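# Stack the 96-well plate from nest N1 onto nest N2

## Task

Lift the 96-well plate out of plate nest N1 and set it fully seated on top of the plate already in plate nest N2. The A1 well of the top plate must lie over the A1 well of the bottom plate. The bottom plate must stay flat in N2. Finally open the gripper and move the arm away.

## Robot and tools

Setup: two robot arms, left_arm and right_arm, stand behind a table. Their bases sit at about (-0.047, +0.242, +0.161) m for left_arm and (-0.045, -0.239, +0.161) m for right_arm, both tilted. The shared scene frame has its origin on the table top midway between the arms. +x points out over the table, +z points up, and left_arm is on the +y side. Seen from behind the arms, N1 is the right-hand nest and N2 the left-hand one. Each plate has one clipped corner, and well A1 sits at that corner. Use it to line the plates up. Any mounting plates and the metal frame behind the arms are fixed obstacles.

Gripper: the fingers point along the gripper's +z axis and close along its y axis. The reported end_effector_position is the point between the pads, about 1 cm short of the fingertips. Reported hand positions can be somewhat wrong, especially when the arm is stretched far out.

execute_actions. Its argument "actions" is a list holding at most one entry. There are three forms:
- An empty list just reports the state, with pictures.
- {"rows": [...], "steps": n} runs a motion. n is 4 to 15 (default 15), and each step lasts 1/30 s. Each row is used for one step. If there are fewer rows than steps, the final row is repeated.
- {"steps": n} with no rows is a wait of up to 300 steps. It is counted from the previous result, and your reply time is included.
The optional "pictures": true adds camera images to a motion result. A refused call moves nothing.

Row layout: every row has exactly 14 numbers, each in [-1, 1], and always covers both arms. Numbers 1 to 7 are left_arm: waist, shoulder, elbow, wrist pitch, wrist yaw, wrist roll, then gripper opening. Numbers 8 to 14 are the same seven for right_arm.

Joint numbers are scaled offsets, not absolute angles. They are measured from the joint angles in the latest result that listed them. Before any result has listed them, and for a second or later call within one reply, they are measured from where the arm is when the action starts. They are not measured from the previous row. A value of 1.0 equals 1.202 rad at the waist, 1.258 rad at the shoulder, 1.238 rad at the elbow, 2.073 rad at wrist pitch, and 2.022 rad at wrist yaw and wrist roll. All zeros is not a pause: it pulls the arm back to the reference angles.

The gripper number is absolute: +1 is fully open and -1 is closed.

Joint ranges, in rad and in column order: waist -2.618 to 3.054, shoulder 0.000 to 3.142, elbow 0.000 to 3.142, wrist pitch -1.571 to 1.571, wrist yaw -1.571 to 1.571, wrist roll -2.094 to 2.094. A target more than 0.036 rad beyond a range gets the call refused. The true stops can differ from these by up to 0.036 rad either way. Targets past a true stop are cut off there, and the result may then say "joint sent to its limit".

Motion limits:
- Per step, each target is held near the measured angle: within 0.202 (waist), 0.258 (shoulder), 0.238 (elbow), 0.573 (wrist pitch) and 0.522 (yaw, roll) rad.
- All of an arm's targets are scaled back if they would move the hand more than 70 mm in one step.
- Friction may leave a joint up to about 0.031 rad short of its target. Moves smaller than that may not happen at all.

Timing: the simulation keeps running while you think and write. Arms keep heading to the last commanded target until they settle or a step is HELD. Each result is taken 4 steps before its action ends, and those last steps run during your reply.

Result lines:
- State line: `left_arm: …` | `right_arm: …`, giving each gripper's position in m and quat_wxyz in the scene frame.
- Joint positions / Joint velocities: per arm, the six joints (rad, rad/s), then the finger-pad gap (m; 0.094 when fully open).
- grip_measured: the finger opening on the command scale. Each gripper has its own fixed error of about 1 mm.
- "joint command not followed": a clearance check altered or blocked joint targets.
- HELD: marks steps on which your row was not sent, in whole or in part.
- "too close": a proximity warning. Mounting plates and the nearby half of the frame count as part of that arm.
- MOTOR HOT: appears from 75 °C. OVER-TEMPERATURE FAULT: at 90 °C the arm halts for 10 s, and at 100 °C it goes limp and drops.

Gripping: to hold the plate, keep commanding an opening about 0.03 below grip_measured. A smaller margin grips more lightly. Each pad can push about 50 to 62 N, with a brief spike at first contact. Holding a load warms the motors, so don't linger while carrying it.

zoom_image: {"camera": name, "region": [x0, y0, x1, y1]}. The region is in pixels from the top-left corner, at most 504 by 504, and taken from that camera's latest image. Cameras: cam_head_left, cam_head_right, cam_high, cam_low (504x504) and cam_left_wrist, cam_right_wrist (616x616, fisheye).

read_manual: section "licences" returns licence text only and does not move anything.

finished_scene: {"scene": number}. This ends the current scene for good and reports whether the goal holds. Release the plate and move clear before calling it.

Things to avoid:
- Dropping the plate from more than a few millimetres.
- Knocking anything off the table.
- Tilting or shifting the lower plate.
- Letting the arms collide or shove each other.
- Pressing hard against objects.
Something may occasionally nudge a loose object, so recheck positions before placing.

Each tool is called after ">>>" as a command line: name --argument value for each argument, lists and objects as JSON in quotes; but a table of rows of numbers goes row by row, as --pt "numbers of a row", without its own name.

## Session

>>> execute_actions --actions '[]'

Scene clock: 0.00 s of 13200.00 s.
left_arm: end_effector_position=(+0.3824, +0.5795, +0.3449) grip_measured=+1.000 end_effector_quat_wxyz=(+0.399, -0.683, +0.564, -0.236) | right_arm: end_effector_position=(+0.2203, -0.0109, +0.2397) grip_measured=+1.000 end_effector_quat_wxyz=(-0.004, +0.637, -0.770, +0.020)
Joint positions: left_arm=[-0.095  0.918  1.34  -0.347 -0.486 -0.884  0.094] | right_arm=[ 1.27   2.522  1.821 -1.468  0.655 -0.103  0.094]
Joint velocities: left_arm=[-0.022 -0.012  0.002 -0.022 -0.051 -0.007  0.   ] | right_arm=[ 0.002  0.007 -0.002 -0.066 -0.022  0.022  0.   ]

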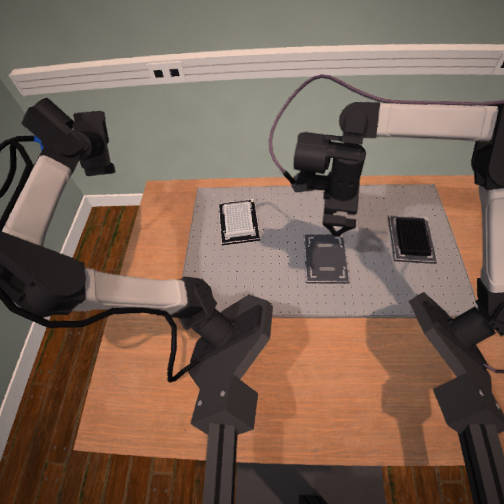

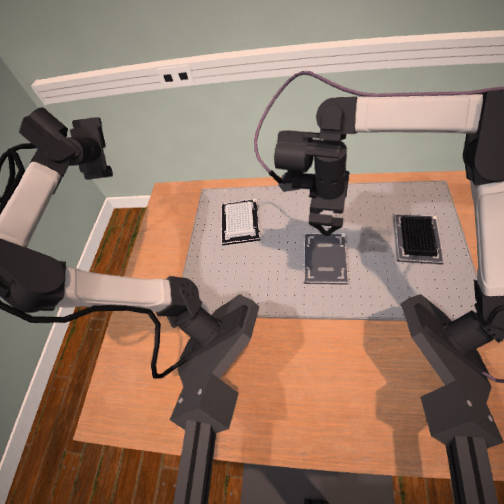

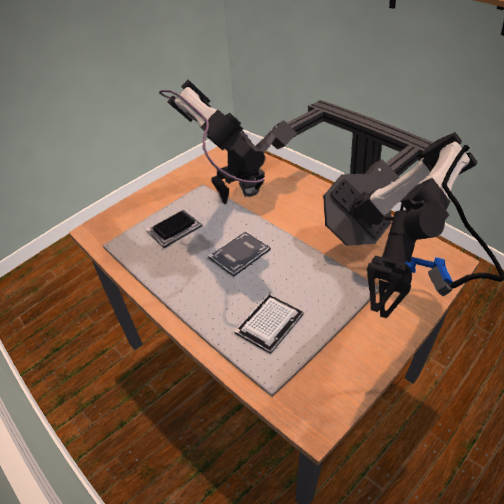

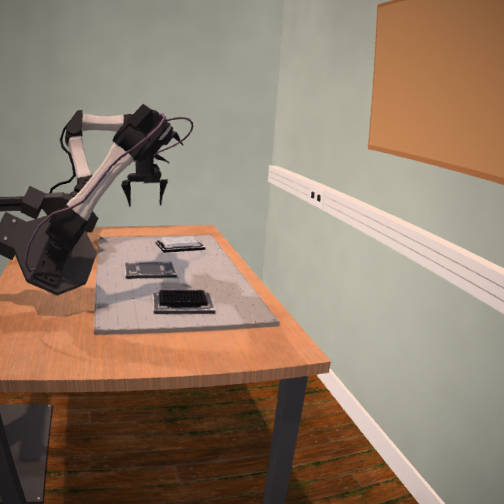

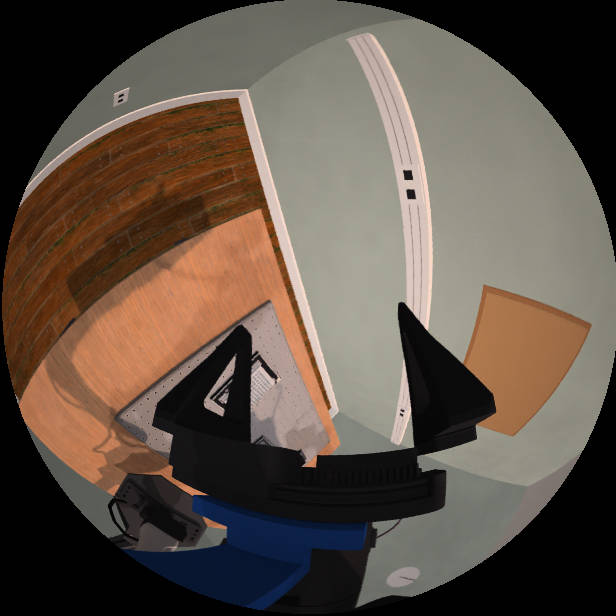

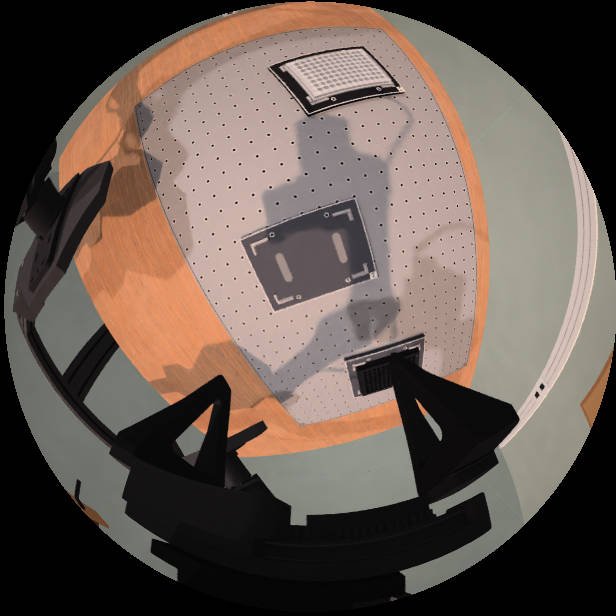

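>>> execute_actions --actions '[{"rows":[[-0.237,0.808,0.095,-0.243,-0.153,0.208,1,-0.65,-0.76,-0.487,0.23,0.08,0.17,1]]}]'

>>> execute_actions --actions '[{"steps":45}]' --pictures true

Scene clock: 0.73 s of 13200.00 s.
left_arm: end_effector_position=(+0.4336, +0.4022, +0.2314) grip_measured=+1.000 end_effector_quat_wxyz=(+0.215, -0.416, +0.876, -0.115) | right_arm: end_effector_position=(+0.3049, -0.1903, +0.1767) grip_measured=+1.000 end_effector_quat_wxyz=(+0.032, -0.223, +0.974, +0.032)
Joint positions: left_arm=[-0.358  1.394  1.438 -0.677 -0.717 -0.568  0.094] | right_arm=[ 0.807  1.882  1.297 -1.069  0.769  0.165  0.094]
Joint velocities: left_arm=[-0.134  1.687 -0.017 -0.491 -0.33   0.462  0.   ] | right_arm=[-1.556 -1.775 -0.589  0.359  0.066  0.315  0.   ]
Steps of this call (steps 1 to 11: nothing new was sent; steps 12 to 22: the first 11 steps of this action). Readings (joint positions):
12: left_arm=[-0.118 0.934 1.357 -0.387 -0.522 -0.847] | right_arm=[1.261 2.497 1.787 -1.417 0.666 -0.071]
13: left_arm=[-0.163 0.964 1.389 -0.436 -0.562 -0.798] | right_arm=[1.244 2.452 1.723 -1.341 0.678 -0.029]
15: left_arm=[-0.247 1.041 1.425 -0.502 -0.614 -0.724] | right_arm=[1.174 2.340 1.607 -1.239 0.704 0.040]
19: left_arm=[-0.334 1.226 1.438 -0.613 -0.681 -0.621] | right_arm=[0.974 2.076 1.399 -1.108 0.750 0.127]
22: the state above

Scene clock: 2.23 s of 13200.00 s.
left_arm: end_effector_position=(+0.3786, +0.2541, +0.0727) grip_measured=+1.000 end_effector_quat_wxyz=(-0.007, -0.142, +0.990, +0.001) | right_arm: end_effector_position=(+0.3250, -0.3379, +0.1588) grip_measured=+1.000 end_effector_quat_wxyz=(+0.042, +0.045, +0.998, +0.005)
Joint positions: left_arm=[-0.373  1.948  1.438 -0.831 -0.787 -0.47   0.094] | right_arm=[ 0.482  1.553  1.243 -1.001  0.82   0.231  0.094]
Joint velocities: left_arm=[ 0.002 -0.012 -0.012 -0.037  0.022 -0.007  0.   ] | right_arm=[-0.007  0.002  0.002  0.022 -0.066 -0.081  0.   ]
Kept back: nothing.
Steps of this call (steps 1 to 4: the last 4 steps of your previous action; steps 5 to 45: the robot went on to your last target). Readings (joint positions):
1: left_arm=[-0.362 1.454 1.438 -0.694 -0.726 -0.554] | right_arm=[0.752 1.820 1.283 -1.059 0.773 0.174]
2: left_arm=[-0.365 1.516 1.438 -0.708 -0.734 -0.542] | right_arm=[0.698 1.758 1.274 -1.050 0.777 0.182]
4: left_arm=[-0.368 1.642 1.438 -0.732 -0.747 -0.523] | right_arm=[0.587 1.645 1.267 -1.027 0.786 0.197]
8: left_arm=[-0.371 1.889 1.438 -0.773 -0.765 -0.494] | right_arm=[0.473 1.540 1.267 -1.008 0.819 0.220]
45: the state above
All arms were judged still, so your last target was given up. Only a new action makes them travel on or press farther. Fingers that are still opening or closing keep moving.

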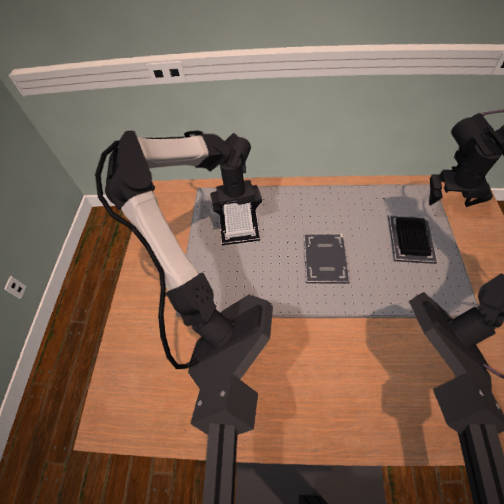

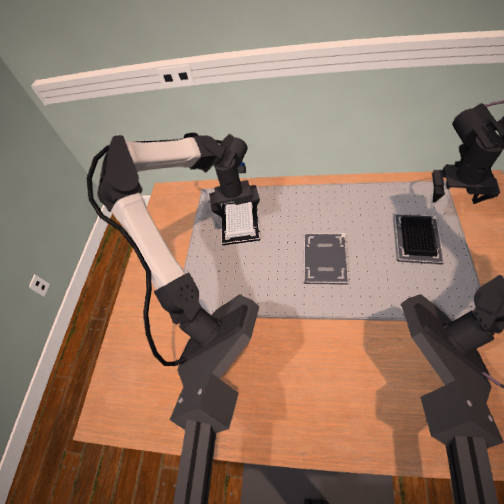

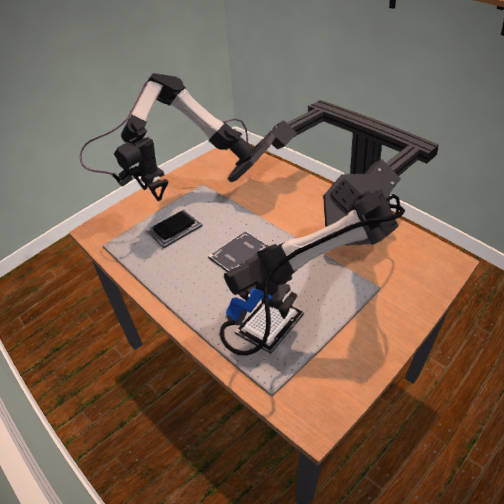

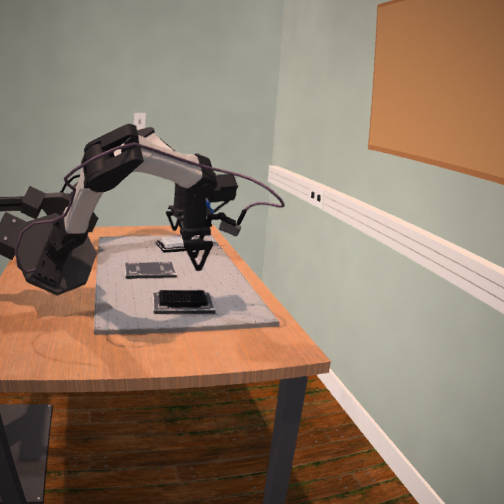

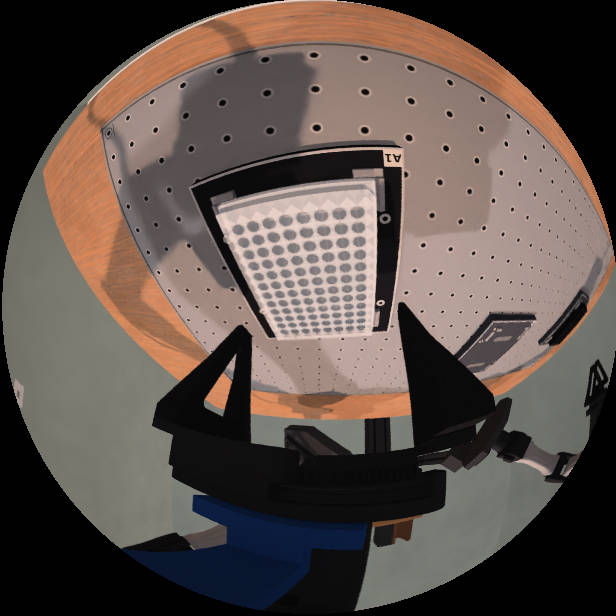

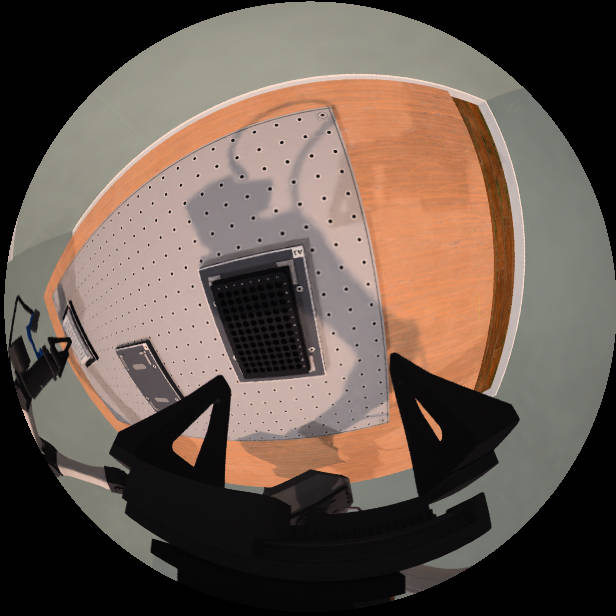

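>>> zoom_image --camera "cam_left_wrist" --region '[180,130,420,360]'

>>> zoom_image --camera "cam_right_wrist" --region '[180,230,350,400]'

Region (180, 130, 420, 360) of cam_left_wrist's 616x616 image, scaled by 2.100, with more detail than that image has; it fills the top 483 rows of this view, and the rest is white.

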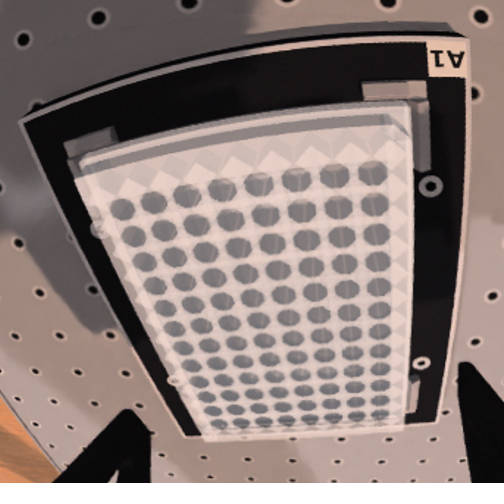

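Region (180, 230, 350, 400) of cam_right_wrist's 616x616 image, scaled by 2.965, with more detail than that image has.

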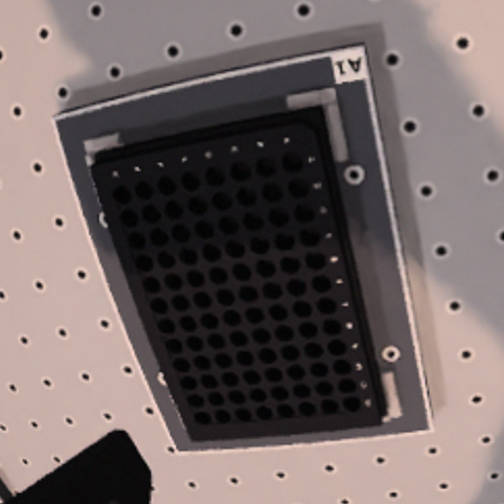

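>>> execute_actions --actions '[{"rows":[[0.042,0.01,-0.062,0.07,0.011,0.021,1,0,0,0,0,0,0,1]]}]'

>>> execute_actions --actions '[{"steps":15}]' --pictures true

Scene clock: 2.87 s of 13200.00 s.
left_arm: end_effector_position=(+0.3771, +0.2589, +0.0512) grip_measured=+1.000 end_effector_quat_wxyz=(-0.003, -0.162, +0.987, +0.000) | right_arm: end_effector_position=(+0.3250, -0.3379, +0.1588) grip_measured=+1.000 end_effector_quat_wxyz=(+0.042, +0.045, +0.998, +0.005)
Joint positions: left_arm=[-0.324  1.948  1.381 -0.716 -0.775 -0.437  0.094] | right_arm=[ 0.482  1.553  1.243 -1.001  0.82   0.231  0.094]
Joint velocities: left_arm=[0.002 0.007 0.012 0.081 0.007 0.037 0.   ] | right_arm=[-0.007  0.012  0.007 -0.037 -0.022 -0.051  0.   ]
Steps of this call (steps 1 to 8: nothing new was sent; steps 9 to 19: the first 11 steps of this action). Readings (joint positions):
9: left_arm=[-0.369 1.948 1.429 -0.812 -0.785 -0.464] | right_arm=[0.482 1.553 1.243 -1.001 0.820 0.231]
10: left_arm=[-0.362 1.948 1.417 -0.786 -0.783 -0.458] | right_arm=[0.482 1.553 1.243 -1.001 0.820 0.231]
12: left_arm=[-0.341 1.948 1.392 -0.755 -0.778 -0.449] | right_arm=[0.482 1.553 1.243 -1.001 0.820 0.231]
16: left_arm=[-0.324 1.948 1.381 -0.730 -0.776 -0.441] | right_arm=[0.482 1.553 1.243 -1.001 0.820 0.231]
19: the state above

Scene clock: 3.37 s of 13200.00 s.
left_arm: end_effector_position=(+0.3795, +0.2584, +0.0512) grip_measured=+1.000 end_effector_quat_wxyz=(+0.001, -0.165, +0.986, -0.001) | right_arm: end_effector_position=(+0.3250, -0.3379, +0.1588) grip_measured=+1.000 end_effector_quat_wxyz=(+0.042, +0.045, +0.998, +0.005)
Joint positions: left_arm=[-0.324  1.948  1.381 -0.704 -0.773 -0.434  0.094] | right_arm=[ 0.482  1.553  1.243 -1.001  0.82   0.231  0.094]
Joint velocities: left_arm=[ 0.007  0.007 -0.012  0.007  0.007  0.022  0.   ] | right_arm=[-0.002 -0.007 -0.022 -0.022 -0.066  0.066  0.   ]
Kept back: nothing.
Steps of this call (steps 1 to 4: the last 4 steps of your previous action; steps 5 to 15: the robot went on to your last target). Readings (joint positions):
1: left_arm=[-0.324 1.948 1.381 -0.713 -0.774 -0.436] | right_arm=[0.482 1.553 1.243 -1.001 0.820 0.231]
2: left_arm=[-0.324 1.948 1.381 -0.711 -0.774 -0.436] | right_arm=[0.482 1.553 1.243 -1.001 0.820 0.231]
4: left_arm=[-0.324 1.948 1.381 -0.708 -0.774 -0.435] | right_arm=[0.482 1.553 1.243 -1.001 0.820 0.231]
8: left_arm=[-0.324 1.948 1.381 -0.705 -0.773 -0.434] | right_arm=[0.482 1.553 1.243 -1.001 0.820 0.231]
15: the state above

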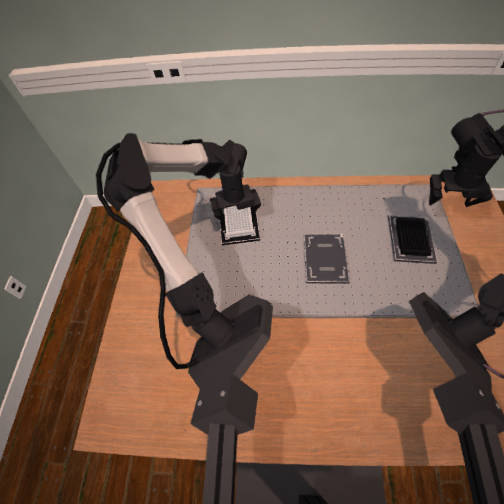

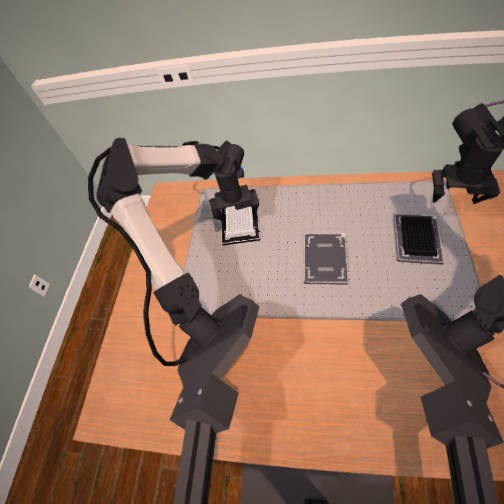

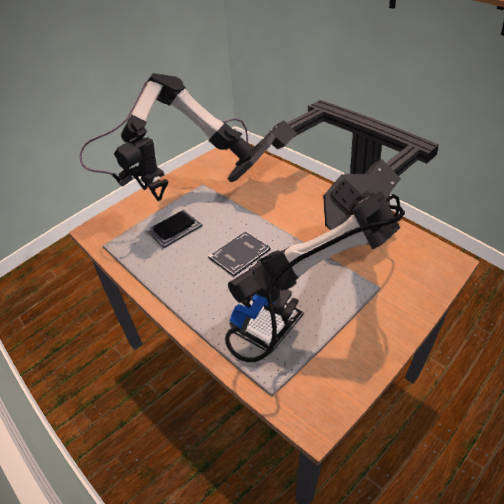

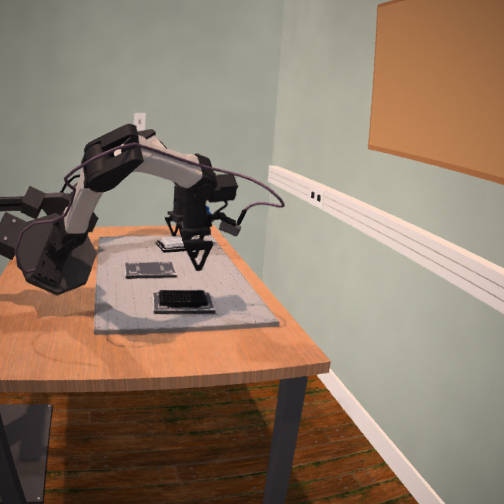

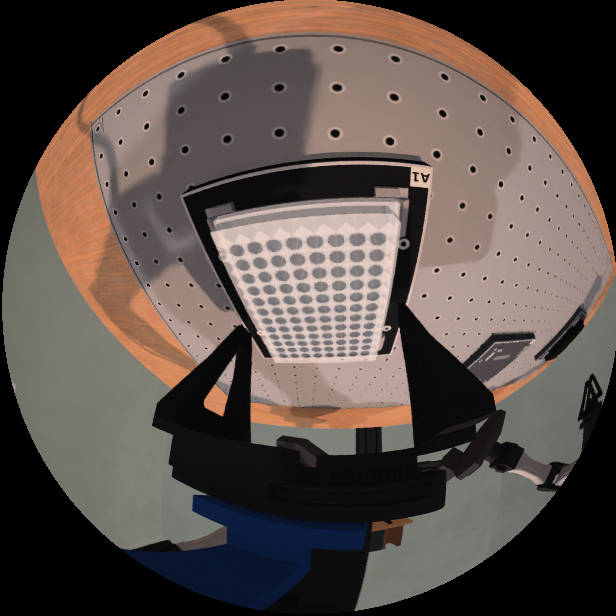

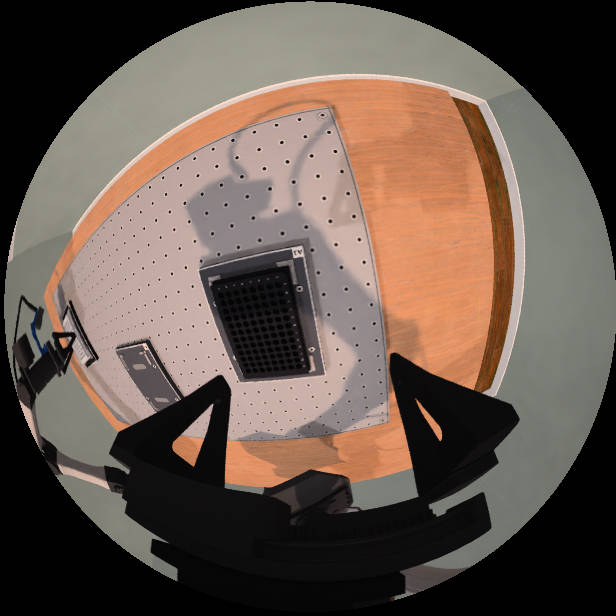

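>>> execute_actions --actions '[{"rows":[[0,0,0,0,0,0.03,1,0,0,0,0,0,0,1],[0,0,0,0,0,0.03,1,0,0,0,0,0,0,1],[0,0,0,0,0,0.03,1,0,0,0,0,0,0,1],[0,0,0,0,0,0.03,1,0,0,0,0,0,0,1],[0.027,0.028,-0.04,0.044,0.008,0.043,1,0,0,0,0,0,0,1]]}]'

>>> execute_actions --actions '[{"steps":15}]' --pictures true

Scene clock: 3.93 s of 13200.00 s.
left_arm: end_effector_position=(+0.3762, +0.2588, +0.0361) grip_measured=+1.000 end_effector_quat_wxyz=(-0.002, -0.145, +0.989, +0.001) | right_arm: end_effector_position=(+0.3250, -0.3379, +0.1588) grip_measured=+1.000 end_effector_quat_wxyz=(+0.042, +0.045, +0.998, +0.005)
Joint positions: left_arm=[-0.297  1.965  1.355 -0.647 -0.768 -0.364  0.094] | right_arm=[ 0.482  1.553  1.243 -1.001  0.82   0.231  0.094]
Joint velocities: left_arm=[ 0.042  0.056 -0.022  0.095 -0.051  0.037  0.   ] | right_arm=[ 0.007  0.012  0.007  0.022  0.007 -0.051  0.   ]
Steps of this call (steps 1 to 6: the robot went on to your last target; steps 7 to 17: the first 11 steps of this action). Readings (joint positions):
7: left_arm=[-0.324 1.948 1.381 -0.703 -0.773 -0.426] | right_arm=[0.482 1.553 1.243 -1.001 0.820 0.231]
8: left_arm=[-0.324 1.948 1.381 -0.703 -0.773 -0.417] | right_arm=[0.482 1.553 1.243 -1.001 0.820 0.231]
10: left_arm=[-0.324 1.948 1.381 -0.703 -0.773 -0.403] | right_arm=[0.482 1.553 1.243 -1.001 0.820 0.231]
14: left_arm=[-0.306 1.955 1.362 -0.659 -0.769 -0.375] | right_arm=[0.482 1.553 1.243 -1.001 0.820 0.231]
17: the state above

Scene clock: 4.43 s of 13200.00 s.
left_arm: end_effector_position=(+0.3786, +0.2577, +0.0353) grip_measured=+1.000 end_effector_quat_wxyz=(+0.002, -0.144, +0.990, -0.001) | right_arm: end_effector_position=(+0.3250, -0.3379, +0.1588) grip_measured=+1.000 end_effector_quat_wxyz=(+0.042, +0.045, +0.998, +0.005)
Joint positions: left_arm=[-0.296  1.966  1.354 -0.63  -0.766 -0.354  0.094] | right_arm=[ 0.482  1.553  1.243 -1.001  0.82   0.231  0.094]
Joint velocities: left_arm=[-0.002  0.017 -0.007 -0.037 -0.022  0.037  0.   ] | right_arm=[-0.012 -0.022 -0.002 -0.066 -0.037  0.081  0.   ]
Kept back: nothing.
Steps of this call (steps 1 to 4: the last 4 steps of your previous action; steps 5 to 15: the robot went on to your last target). Readings (joint positions):
1: left_arm=[-0.296 1.966 1.354 -0.644 -0.768 -0.362] | right_arm=[0.482 1.553 1.243 -1.001 0.820 0.231]
2: left_arm=[-0.296 1.966 1.354 -0.642 -0.767 -0.360] | right_arm=[0.482 1.553 1.243 -1.001 0.820 0.231]
4: left_arm=[-0.296 1.966 1.354 -0.638 -0.766 -0.358] | right_arm=[0.482 1.553 1.243 -1.001 0.820 0.231]
8: left_arm=[-0.296 1.966 1.354 -0.633 -0.766 -0.355] | right_arm=[0.482 1.553 1.243 -1.001 0.820 0.231]
15: the state above

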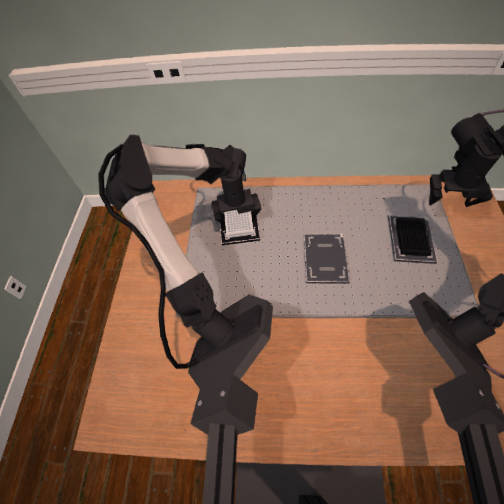

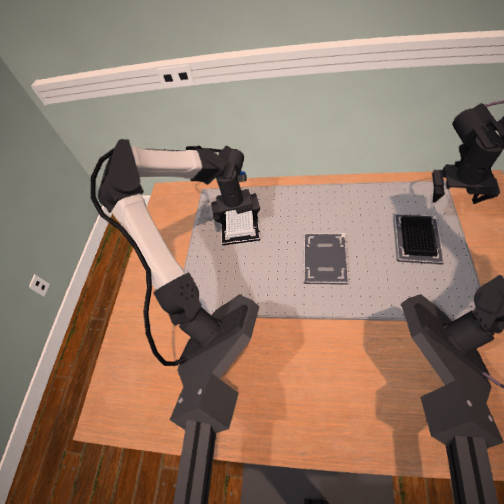

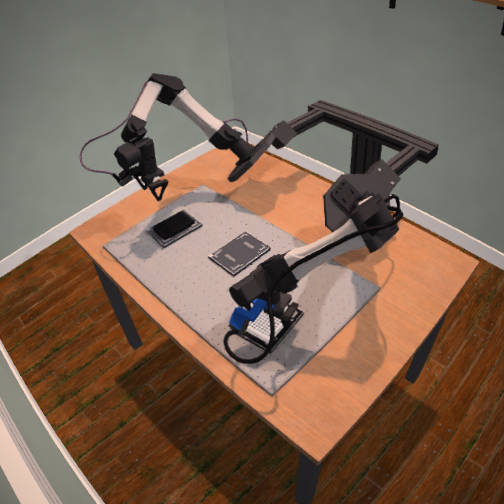

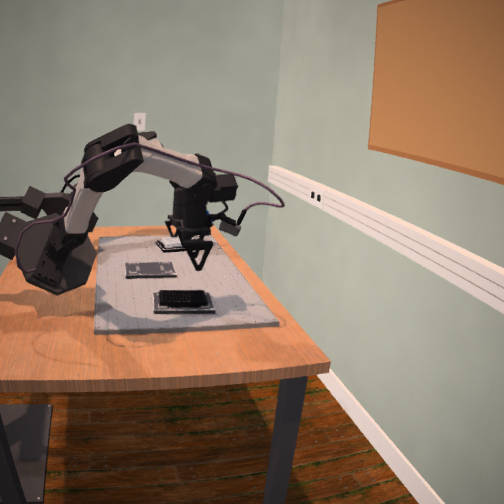

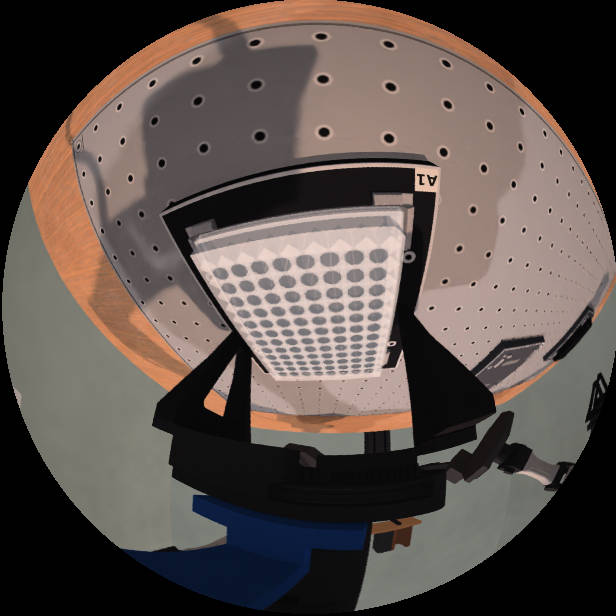

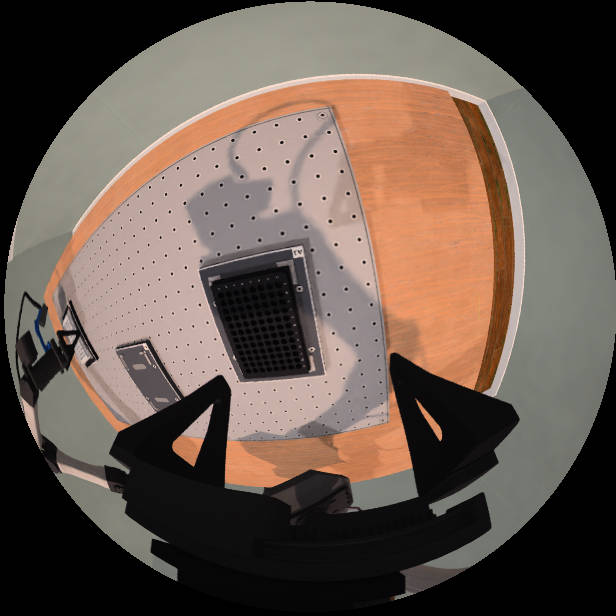

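>>> execute_actions --actions '[{"rows":[[0,0,0,0,0,0,0.72,0,0,0,0,0,0,1]],"steps":12}]'

>>> execute_actions --actions '[{"rows":[[-0.03,-0.02,0.04,-0.045,0,-0.025,0.76,0,0,0,0,0,0,1],[-0.03,-0.02,0.04,-0.045,0,-0.025,0.76,0,0,0,0,0,0,1],[-0.03,-0.02,0.04,-0.045,0,-0.025,0.76,0,0,0,0,0,0,1],[-0.03,-0.02,0.04,-0.045,0,-0.025,0.76,0,0,0,0,0,0,1],[-0.09,-0.04,0.11,-0.135,-0.012,-0.07,0.76,0,0,0,0,0,0,1]]}]'

>>> execute_actions --actions '[{"steps":15}]'

Scene clock: 5.27 s of 13200.00 s.
left_arm: end_effector_position=(+0.3787, +0.2581, +0.0353) grip_measured=+0.785 end_effector_quat_wxyz=(+0.002, -0.144, +0.990, -0.000) | right_arm: end_effector_position=(+0.3250, -0.3379, +0.1588) grip_measured=+1.000 end_effector_quat_wxyz=(+0.042, +0.045, +0.998, +0.005)
Joint positions: left_arm=[-0.296  1.966  1.354 -0.63  -0.768 -0.353  0.084] | right_arm=[ 0.482  1.553  1.243 -1.001  0.82   0.231  0.094]
Joint velocities: left_arm=[-0.002 -0.017 -0.002  0.007 -0.037  0.007 -0.   ] | right_arm=[-0.012  0.002 -0.022 -0.037 -0.022  0.037  0.   ]
Steps of this call (steps 1 to 15: the robot went on to your last target; steps 16 to 17: nothing new was sent; steps 18 to 25: the first 8 steps of this action). Readings (joint positions):
18: left_arm=[-0.296 1.966 1.354 -0.630 -0.766 -0.353] | right_arm=[0.482 1.553 1.243 -1.001 0.820 0.231]
19: left_arm=[-0.296 1.966 1.354 -0.630 -0.767 -0.353] | right_arm=[0.482 1.553 1.243 -1.001 0.820 0.231]
21: left_arm=[-0.296 1.966 1.354 -0.630 -0.768 -0.353] | right_arm=[0.482 1.553 1.243 -1.001 0.820 0.231]
25: the state above

Scene clock: 5.77 s of 13200.00 s.
left_arm: end_effector_position=(+0.3952, +0.2493, +0.0952) grip_measured=+0.785 end_effector_quat_wxyz=(+0.021, -0.145, +0.989, -0.018) | right_arm: end_effector_position=(+0.3250, -0.3379, +0.1588) grip_measured=+1.000 end_effector_quat_wxyz=(+0.042, +0.045, +0.998, +0.005)
Joint positions: left_arm=[-0.412  1.926  1.473 -0.834 -0.778 -0.464  0.084] | right_arm=[ 0.482  1.553  1.243 -1.001  0.82   0.231  0.094]
Joint velocities: left_arm=[-0.051 -0.12   0.071 -0.286 -0.022 -0.198 -0.001] | right_arm=[-0.012 -0.002  0.012  0.066  0.022 -0.051  0.   ]
Steps of this call (steps 1 to 4: the last 4 steps of your previous action; steps 5 to 15: the first 11 steps of this action, its rows measured from where the robot was after step 4). Readings (joint positions):
4: left_arm=[-0.296 1.966 1.354 -0.630 -0.768 -0.353] | right_arm=[0.482 1.553 1.243 -1.001 0.820 0.231]
5: left_arm=[-0.299 1.966 1.358 -0.640 -0.768 -0.360] | right_arm=[0.482 1.553 1.243 -1.001 0.820 0.231]
6: left_arm=[-0.303 1.966 1.364 -0.653 -0.768 -0.367] | right_arm=[0.482 1.553 1.243 -1.001 0.820 0.231]
8: left_arm=[-0.317 1.964 1.375 -0.671 -0.768 -0.378] | right_arm=[0.482 1.553 1.243 -1.001 0.820 0.231]
12: left_arm=[-0.385 1.948 1.451 -0.799 -0.776 -0.441] | right_arm=[0.482 1.553 1.243 -1.001 0.820 0.231]
15: the state above

Scene clock: 6.27 s of 13200.00 s.
left_arm: end_effector_position=(+0.3861, +0.2538, +0.0958) grip_measured=+0.785 end_effector_quat_wxyz=(+0.006, -0.140, +0.990, -0.009) | right_arm: end_effector_position=(+0.3250, -0.3379, +0.1588) grip_measured=+1.000 end_effector_quat_wxyz=(+0.042, +0.045, +0.998, +0.005)
Joint positions: left_arm=[-0.411  1.922  1.475 -0.888 -0.784 -0.488  0.084] | right_arm=[ 0.482  1.553  1.243 -1.001  0.82   0.231  0.094]
Joint velocities: left_arm=[-0.012 -0.002 -0.032 -0.051 -0.081 -0.066  0.   ] | right_arm=[-0.017 -0.007  0.032 -0.007  0.007 -0.066  0.   ]
Kept back: nothing.
Steps of this call (steps 1 to 4: the last 4 steps of your previous action; steps 5 to 15: the robot went on to your last target). Readings (joint positions):
1: left_arm=[-0.412 1.922 1.475 -0.842 -0.779 -0.469] | right_arm=[0.482 1.553 1.243 -1.001 0.820 0.231]
2: left_arm=[-0.411 1.922 1.475 -0.850 -0.782 -0.473] | right_arm=[0.482 1.553 1.243 -1.001 0.820 0.231]
4: left_arm=[-0.411 1.922 1.475 -0.866 -0.783 -0.479] | right_arm=[0.482 1.553 1.243 -1.001 0.820 0.231]
8: left_arm=[-0.411 1.922 1.475 -0.881 -0.783 -0.484] | right_arm=[0.482 1.553 1.243 -1.001 0.820 0.231]
15: the state above

>>> execute_actions --actions '[{"rows":[[-0.03,0.05,0.06,-0.02,0,0.04,0.75,0,0,0,0,0,0,1],[-0.06,0.1,0.11,-0.03,0,0.08,0.75,0,0,0,0,0,0,1],[-0.08,0.16,0.17,-0.045,0,0.12,0.75,0,0,0,0,0,0,1],[-0.1,0.21,0.22,-0.06,0,0.16,0.75,0,0,0,0,0,0,1],[-0.12,0.27,0.28,-0.07,0,0.2,0.75,0,0,0,0,0,0,1],[-0.14,0.32,0.33,-0.085,0,0.24,0.75,0,0,0,0,0,0,1],[-0.16,0.37,0.39,-0.1,-0.01,0.28,0.75,0,0,0,0,0,0,1],[-0.18,0.43,0.44,-0.11,-0.01,0.32,0.75,0,0,0,0,0,0,1],[-0.2,0.48,0.5,-0.125,-0.01,0.36,0.75,0,0,0,0,0,0,1],[-0.22,0.54,0.55,-0.14,-0.01,0.4,0.75,0,0,0,0,0,0,1],[-0.24,0.59,0.61,-0.15,-0.01,0.44,0.75,0,0,0,0,0,0,1],[-0.26,0.64,0.67,-0.165,-0.01,0.48,0.75,0,0,0,0,0,0,1],[-0.27,0.7,0.72,-0.18,-0.01,0.52,0.75,0,0,0,0,0,0,1],[-0.288,0.745,0.778,-0.188,-0.015,0.547,0.75,0,0,0,0,0,0,1]]}]'

>>> execute_actions --actions '[{"steps":30}]' --pictures true

Scene clock: 6.90 s of 13200.00 s.
left_arm: end_effector_position=(+0.4429, +0.0807, +0.1054) grip_measured=+0.785 end_effector_quat_wxyz=(+0.045, +0.254, +0.966, -0.022) | right_arm: end_effector_position=(+0.3250, -0.3379, +0.1588) grip_measured=+1.000 end_effector_quat_wxyz=(+0.042, +0.045, +0.998, +0.005)
Joint positions: left_arm=[-0.641  2.502  2.095 -1.051 -0.799  0.062  0.084] | right_arm=[ 0.482  1.553  1.243 -1.001  0.82   0.231  0.094]
Joint velocities: left_arm=[-0.701  2.112  2.039 -0.784 -0.066  2.19  -0.   ] | right_arm=[-0.007 -0.007  0.007  0.007  0.007 -0.022  0.   ]
Steps of this call (steps 1 to 8: the robot went on to your last target; steps 9 to 19: the first 11 steps of this action). Readings (joint positions):
9: left_arm=[-0.413 1.927 1.484 -0.898 -0.784 -0.478] | right_arm=[0.482 1.553 1.243 -1.001 0.820 0.231]
10: left_arm=[-0.420 1.946 1.512 -0.916 -0.786 -0.455] | right_arm=[0.482 1.553 1.243 -1.001 0.820 0.231]
12: left_arm=[-0.455 2.032 1.626 -0.951 -0.791 -0.375] | right_arm=[0.482 1.553 1.243 -1.001 0.820 0.231]
16: left_arm=[-0.561 2.290 1.898 -0.992 -0.797 -0.146] | right_arm=[0.482 1.553 1.243 -1.001 0.820 0.231]
19: the state above

Scene clock: 7.90 s of 13200.00 s.
left_arm: end_effector_position=(+0.3887, -0.0165, +0.0813) grip_measured=+0.785 end_effector_quat_wxyz=(+0.004, +0.617, +0.787, -0.001) | right_arm: end_effector_position=(+0.3250, -0.3379, +0.1588) grip_measured=+1.000 end_effector_quat_wxyz=(+0.042, +0.045, +0.998, +0.005)
Joint positions: left_arm=[-0.759  2.873  2.418 -1.257 -0.806  0.611  0.084] | right_arm=[ 0.482  1.553  1.243 -1.001  0.82   0.231  0.094]
Joint velocities: left_arm=[-0.007 -0.002 -0.002  0.007 -0.051 -0.022 -0.001] | right_arm=[ 0.002  0.002 -0.002 -0.037 -0.007  0.022  0.   ]
Kept back: nothing.
Steps of this call (steps 1 to 4: the last 4 steps of your previous action; steps 5 to 30: the robot went on to your last target). Readings (joint positions):
1: left_arm=[-0.666 2.576 2.167 -1.077 -0.800 0.139] | right_arm=[0.482 1.553 1.243 -1.001 0.820 0.231]
2: left_arm=[-0.690 2.652 2.238 -1.102 -0.800 0.219] | right_arm=[0.482 1.553 1.243 -1.001 0.820 0.231]
4: left_arm=[-0.735 2.786 2.360 -1.141 -0.801 0.358] | right_arm=[0.482 1.553 1.243 -1.001 0.820 0.231]
8: left_arm=[-0.781 2.889 2.391 -1.208 -0.798 0.511] | right_arm=[0.482 1.553 1.243 -1.001 0.820 0.231]
30: the state above

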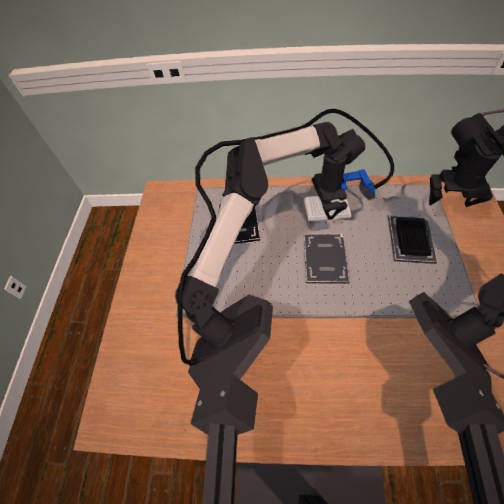

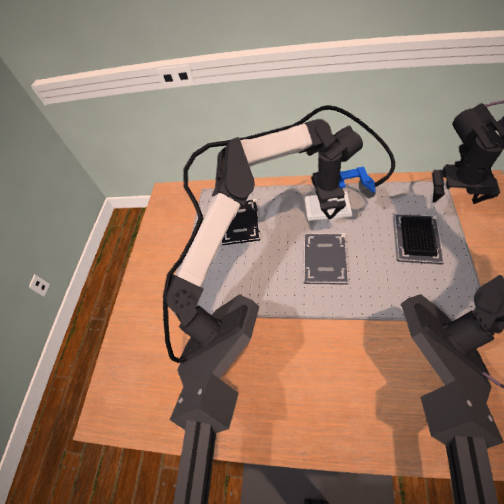

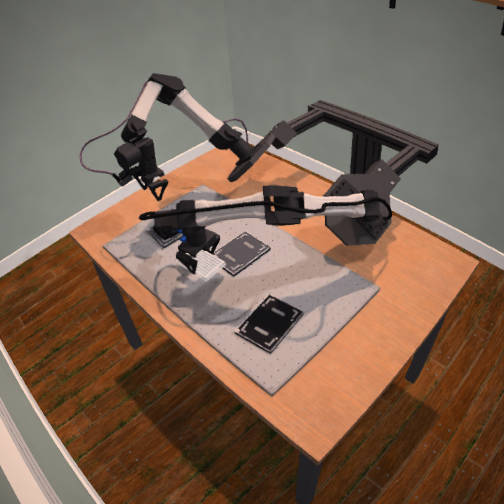

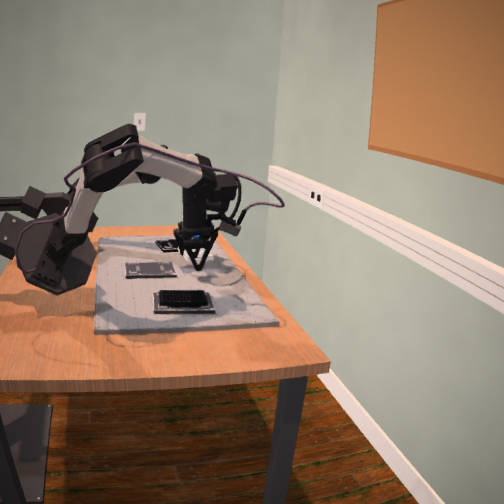

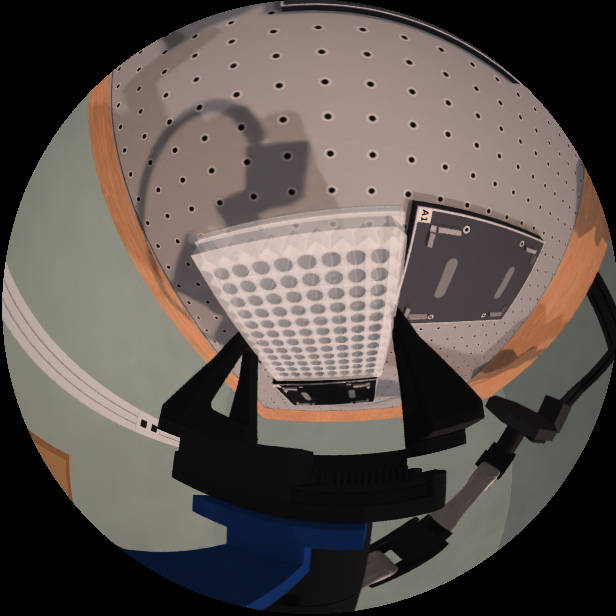

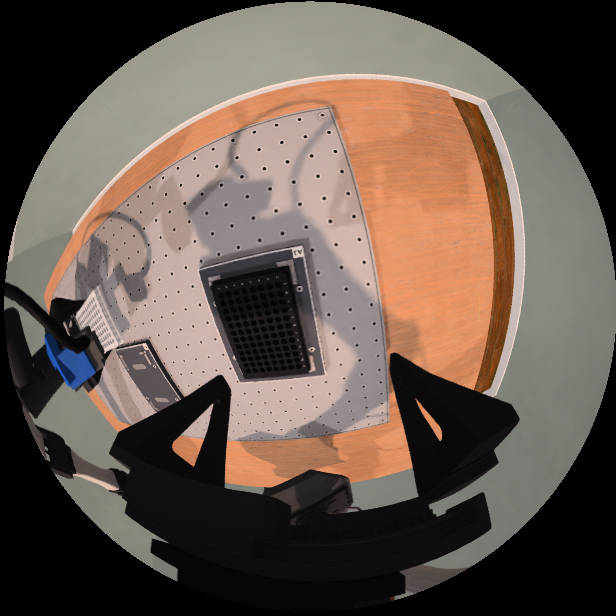

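>>> execute_actions --actions '[{"rows":[[0.02,0,-0.04,0.035,0,0.015,0.75,0,0,0,0,0,0,1],[0.02,0,-0.04,0.035,0,0.015,0.75,0,0,0,0,0,0,1],[0.02,0,-0.04,0.035,0,0.015,0.75,0,0,0,0,0,0,1],[0.04,0,-0.08,0.07,0,0.03,0.75,0,0,0,0,0,0,1],[0.04,0,-0.08,0.07,0,0.03,0.75,0,0,0,0,0,0,1],[0.04,0,-0.08,0.07,0,0.03,0.75,0,0,0,0,0,0,1],[0.055,0,-0.105,0.095,0,0.045,0.75,0,0,0,0,0,0,1],[0.055,0,-0.105,0.095,0,0.045,0.75,0,0,0,0,0,0,1],[0.055,0,-0.105,0.095,0,0.045,0.75,0,0,0,0,0,0,1],[0.064,0,-0.122,0.107,0,0.05,0.75,0,0,0,0,0,0,1]]}]'

>>> execute_actions --actions '[{"steps":15}]'

>>> execute_actions --actions '[{"rows":[[0.015,0,-0.03,0.017,0,0.005,0.75,0,0,0,0,0,0,1]]}]'

>>> execute_actions --actions '[{"steps":8}]'

Scene clock: 8.57 s of 13200.00 s.
left_arm: end_effector_position=(+0.3845, -0.0115, +0.0371) grip_measured=+0.785 end_effector_quat_wxyz=(-0.008, +0.617, +0.787, -0.005) | right_arm: end_effector_position=(+0.3250, -0.3379, +0.1588) grip_measured=+1.000 end_effector_quat_wxyz=(+0.042, +0.045, +0.998, +0.005)
Joint positions: left_arm=[-0.692  2.871  2.3   -1.108 -0.806  0.681  0.084] | right_arm=[ 0.482  1.553  1.243 -1.001  0.82   0.231  0.094]
Joint velocities: left_arm=[ 0.212  0.002 -0.168  0.344 -0.007  0.168 -0.   ] | right_arm=[ 0.002  0.007  0.022 -0.022  0.007  0.007  0.   ]
Steps of this call (steps 1 to 9: the robot went on to your last target; steps 10 to 20: the first 11 steps of this action). Readings (joint positions):
10: left_arm=[-0.758 2.873 2.413 -1.251 -0.806 0.615] | right_arm=[0.482 1.553 1.243 -1.001 0.820 0.231]
11: left_arm=[-0.756 2.873 2.408 -1.240 -0.806 0.619] | right_arm=[0.482 1.553 1.243 -1.001 0.820 0.231]
13: left_arm=[-0.749 2.872 2.387 -1.215 -0.806 0.629] | right_arm=[0.482 1.553 1.243 -1.001 0.820 0.231]
17: left_arm=[-0.717 2.871 2.329 -1.148 -0.806 0.660] | right_arm=[0.482 1.553 1.243 -1.001 0.820 0.231]
20: the state above

Scene clock: 9.07 s of 13200.00 s.
left_arm: end_effector_position=(+0.3904, -0.0128, +0.0303) grip_measured=+0.785 end_effector_quat_wxyz=(+0.001, +0.611, +0.792, -0.006) | right_arm: end_effector_position=(+0.3250, -0.3379, +0.1588) grip_measured=+1.000 end_effector_quat_wxyz=(+0.042, +0.045, +0.998, +0.005)
Joint positions: left_arm=[-0.679  2.871  2.288 -1.055 -0.806  0.705  0.084] | right_arm=[ 0.482  1.553  1.243 -1.001  0.82   0.231  0.094]
Joint velocities: left_arm=[ 0.017  0.002 -0.007 -0.037 -0.022  0.022 -0.001] | right_arm=[ 0.007  0.017 -0.022 -0.037 -0.022 -0.007  0.   ]
Kept back: nothing.
Steps of this call (steps 1 to 4: the last 4 steps of your previous action; steps 5 to 15: the robot went on to your last target). Readings (joint positions):
1: left_arm=[-0.686 2.871 2.294 -1.097 -0.806 0.686] | right_arm=[0.482 1.553 1.243 -1.001 0.820 0.231]
2: left_arm=[-0.681 2.871 2.290 -1.090 -0.806 0.690] | right_arm=[0.482 1.553 1.243 -1.001 0.820 0.231]
4: left_arm=[-0.678 2.871 2.288 -1.079 -0.806 0.695] | right_arm=[0.482 1.553 1.243 -1.001 0.820 0.231]
8: left_arm=[-0.679 2.871 2.288 -1.062 -0.806 0.702] | right_arm=[0.482 1.553 1.243 -1.001 0.820 0.231]
15: the state above

Scene clock: 9.43 s of 13200.00 s.
left_arm: end_effector_position=(+0.3896, -0.0118, +0.0254) grip_measured=+0.785 end_effector_quat_wxyz=(-0.001, +0.609, +0.793, -0.006) | right_arm: end_effector_position=(+0.3250, -0.3379, +0.1588) grip_measured=+1.000 end_effector_quat_wxyz=(+0.042, +0.045, +0.998, +0.005)
Joint positions: left_arm=[-0.671  2.871  2.276 -1.04  -0.806  0.708  0.084] | right_arm=[ 0.482  1.553  1.243 -1.001  0.82   0.231  0.094]
Joint velocities: left_arm=[-0.022 -0.002  0.002 -0.022  0.007 -0.007 -0.001] | right_arm=[ 0.002  0.017 -0.002 -0.007 -0.051  0.007  0.   ]
Steps of this call (steps 1 to 11: the first 11 steps of this action). Readings (joint positions):
1: left_arm=[-0.678 2.871 2.286 -1.053 -0.806 0.705] | right_arm=[0.482 1.553 1.243 -1.001 0.820 0.231]
2: left_arm=[-0.677 2.871 2.284 -1.048 -0.806 0.706] | right_arm=[0.482 1.553 1.243 -1.001 0.820 0.231]
4: left_arm=[-0.673 2.871 2.278 -1.044 -0.806 0.707] | right_arm=[0.482 1.553 1.243 -1.001 0.820 0.231]
8: left_arm=[-0.671 2.871 2.276 -1.041 -0.806 0.708] | right_arm=[0.482 1.553 1.243 -1.001 0.820 0.231]
11: the state above

Scene clock: 9.70 s of 13200.00 s.
left_arm: end_effector_position=(+0.3896, -0.0118, +0.0254) grip_measured=+0.785 end_effector_quat_wxyz=(-0.001, +0.609, +0.793, -0.006) | right_arm: end_effector_position=(+0.3250, -0.3379, +0.1588) grip_measured=+1.000 end_effector_quat_wxyz=(+0.042, +0.045, +0.998, +0.005)
Joint positions: left_arm=[-0.671  2.871  2.276 -1.04  -0.806  0.708  0.084] | right_arm=[ 0.482  1.553  1.243 -1.001  0.82   0.231  0.094]
Joint velocities: left_arm=[ 0.017  0.007 -0.007  0.022 -0.037 -0.007 -0.   ] | right_arm=[ 0.017 -0.012 -0.002  0.022 -0.022  0.037  0.   ]
Kept back: nothing.
Steps of this call (steps 1 to 4: the last 4 steps of your previous action; steps 5 to 8: the robot went on to your last target). Readings (joint positions):
1: left_arm=[-0.671 2.871 2.276 -1.040 -0.806 0.708] | right_arm=[0.482 1.553 1.243 -1.001 0.820 0.231]
2: left_arm=[-0.671 2.871 2.276 -1.040 -0.806 0.708] | right_arm=[0.482 1.553 1.243 -1.001 0.820 0.231]
4: left_arm=[-0.671 2.871 2.276 -1.040 -0.806 0.708] | right_arm=[0.482 1.553 1.243 -1.001 0.820 0.231]
8: the state above

>>> execute_actions --actions '[{"rows":[[0,0,0,0,0,0,1,0,0,0,0,0,0.91,1]],"steps":10}]'

>>> execute_actions --actions '[{"rows":[[-0.075,0,0.13,-0.11,0,-0.05,1,0,0,0,0,0,0.4,1]]}]'

>>> execute_actions --actions '[{"rows":[[0.1,-1,-0.9,0.1,0,0,1,0,0,0,0,0,0,1]]}]'

>>> execute_actions --actions '[{"steps":20}]'

Scene clock: 10.13 s of 13200.00 s.
left_arm: end_effector_position=(+0.3896, -0.0118, +0.0254) grip_measured=+1.000 end_effector_quat_wxyz=(-0.001, +0.609, +0.793, -0.006) | right_arm: end_effector_position=(+0.3250, -0.3379, +0.1588) grip_measured=+1.000 end_effector_quat_wxyz=(+0.039, +0.319, +0.947, +0.016)
Joint positions: left_arm=[-0.671  2.871  2.276 -1.04  -0.806  0.708  0.094] | right_arm=[ 0.482  1.553  1.243 -1.001  0.82   0.793  0.094]
Joint velocities: left_arm=[-0.002 -0.002  0.002 -0.022 -0.037 -0.007  0.   ] | right_arm=[-0.017 -0.002  0.002 -0.007 -0.007  2.864  0.   ]
Steps of this call (steps 1 to 7: the robot went on to your last target; steps 8 to 13: the first 6 steps of this action). Readings (joint positions):
8: left_arm=[-0.671 2.871 2.276 -1.040 -0.806 0.708] | right_arm=[0.482 1.553 1.243 -1.001 0.820 0.304]
9: left_arm=[-0.671 2.871 2.276 -1.040 -0.806 0.708] | right_arm=[0.482 1.553 1.243 -1.001 0.820 0.403]
11: left_arm=[-0.671 2.871 2.276 -1.040 -0.806 0.708] | right_arm=[0.482 1.553 1.243 -1.001 0.820 0.598]
13: the state above

Scene clock: 10.63 s of 13200.00 s.
left_arm: end_effector_position=(+0.3935, -0.0269, +0.0917) grip_measured=+1.000 end_effector_quat_wxyz=(+0.027, +0.615, +0.788, -0.001) | right_arm: end_effector_position=(+0.3250, -0.3379, +0.1588) grip_measured=+1.000 end_effector_quat_wxyz=(+0.025, +0.769, +0.638, +0.034)
Joint positions: left_arm=[-0.78   2.869  2.423 -1.224 -0.806  0.623  0.094] | right_arm=[ 0.482  1.553  1.243 -1.001  0.82   1.898  0.094]
Joint velocities: left_arm=[ 0.076 -0.007 -0.007 -0.227  0.022 -0.051  0.   ] | right_arm=[0.002 0.002 0.007 0.007 0.022 0.549 0.   ]
Steps of this call (steps 1 to 4: the last 4 steps of your previous action; steps 5 to 15: the first 11 steps of this action, its rows measured from where the robot was after step 4). Readings (joint positions):
4: left_arm=[-0.671 2.871 2.276 -1.040 -0.806 0.708] | right_arm=[0.482 1.553 1.243 -1.001 0.820 1.183]
5: left_arm=[-0.677 2.876 2.301 -1.072 -0.806 0.695] | right_arm=[0.482 1.553 1.243 -1.001 0.820 1.281]
6: left_arm=[-0.686 2.886 2.340 -1.115 -0.806 0.679] | right_arm=[0.482 1.553 1.243 -1.001 0.820 1.378]
8: left_arm=[-0.718 2.885 2.390 -1.162 -0.806 0.655] | right_arm=[0.482 1.553 1.243 -1.001 0.820 1.572]
12: left_arm=[-0.774 2.869 2.423 -1.204 -0.806 0.630] | right_arm=[0.482 1.553 1.243 -1.001 0.820 1.816]
15: the state above

Scene clock: 11.13 s of 13200.00 s.
left_arm: end_effector_position=(+0.3768, +0.1672, +0.1357) grip_measured=+1.000 end_effector_quat_wxyz=(+0.020, +0.531, +0.847, -0.007) | right_arm: end_effector_position=(+0.3250, -0.3379, +0.1588) grip_measured=+1.000 end_effector_quat_wxyz=(+0.024, +0.785, +0.618, +0.035)
Joint positions: left_arm=[-0.631  2.092  1.607 -1.05  -0.804  0.618  0.094] | right_arm=[ 0.482  1.553  1.243 -1.001  0.82   1.95   0.094]
Joint velocities: left_arm=[-0.129 -2.698 -2.239  0.212 -0.007 -0.081  0.   ] | right_arm=[ 0.007 -0.002  0.022  0.066 -0.051 -0.037  0.   ]
Steps of this call (steps 1 to 4: the last 4 steps of your previous action; steps 5 to 15: the first 11 steps of this action, its rows measured from where the robot was after step 4). Readings (joint positions):
4: left_arm=[-0.770 2.869 2.423 -1.238 -0.806 0.617] | right_arm=[0.482 1.553 1.243 -1.001 0.820 1.948]
5: left_arm=[-0.762 2.845 2.383 -1.209 -0.803 0.618] | right_arm=[0.482 1.553 1.243 -1.001 0.820 1.950]
6: left_arm=[-0.752 2.800 2.309 -1.177 -0.799 0.618] | right_arm=[0.482 1.553 1.243 -1.001 0.820 1.950]
8: left_arm=[-0.715 2.684 2.161 -1.135 -0.797 0.618] | right_arm=[0.482 1.553 1.243 -1.001 0.820 1.950]
12: left_arm=[-0.639 2.366 1.839 -1.072 -0.800 0.618] | right_arm=[0.482 1.553 1.243 -1.001 0.820 1.950]
15: the state above

Scene clock: 11.80 s of 13200.00 s.
left_arm: end_effector_position=(+0.3472, +0.2639, +0.2044) grip_measured=+1.000 end_effector_quat_wxyz=(+0.102, +0.461, +0.882, -0.002) | right_arm: end_effector_position=(+0.3250, -0.3379, +0.1588) grip_measured=+1.000 end_effector_quat_wxyz=(+0.024, +0.785, +0.618, +0.035)
Joint positions: left_arm=[-0.646  1.593  1.332 -1.046 -0.808  0.618  0.094] | right_arm=[ 0.482  1.553  1.243 -1.001  0.82   1.95   0.094]
Joint velocities: left_arm=[-0.002  0.002  0.002  0.037  0.007 -0.11   0.   ] | right_arm=[-0.012 -0.017  0.002  0.022  0.037  0.022  0.   ]
Kept back: nothing.
Steps of this call (steps 1 to 4: the last 4 steps of your previous action; steps 5 to 20: the robot went on to your last target). Readings (joint positions):
1: left_arm=[-0.636 1.998 1.532 -1.044 -0.804 0.618] | right_arm=[0.482 1.553 1.243 -1.001 0.820 1.950]
2: left_arm=[-0.640 1.903 1.459 -1.040 -0.804 0.618] | right_arm=[0.482 1.553 1.243 -1.001 0.820 1.950]
4: left_arm=[-0.646 1.731 1.360 -1.050 -0.804 0.618] | right_arm=[0.482 1.553 1.243 -1.001 0.820 1.950]
8: left_arm=[-0.646 1.581 1.343 -1.048 -0.808 0.618] | right_arm=[0.482 1.553 1.243 -1.001 0.820 1.950]
20: the state above


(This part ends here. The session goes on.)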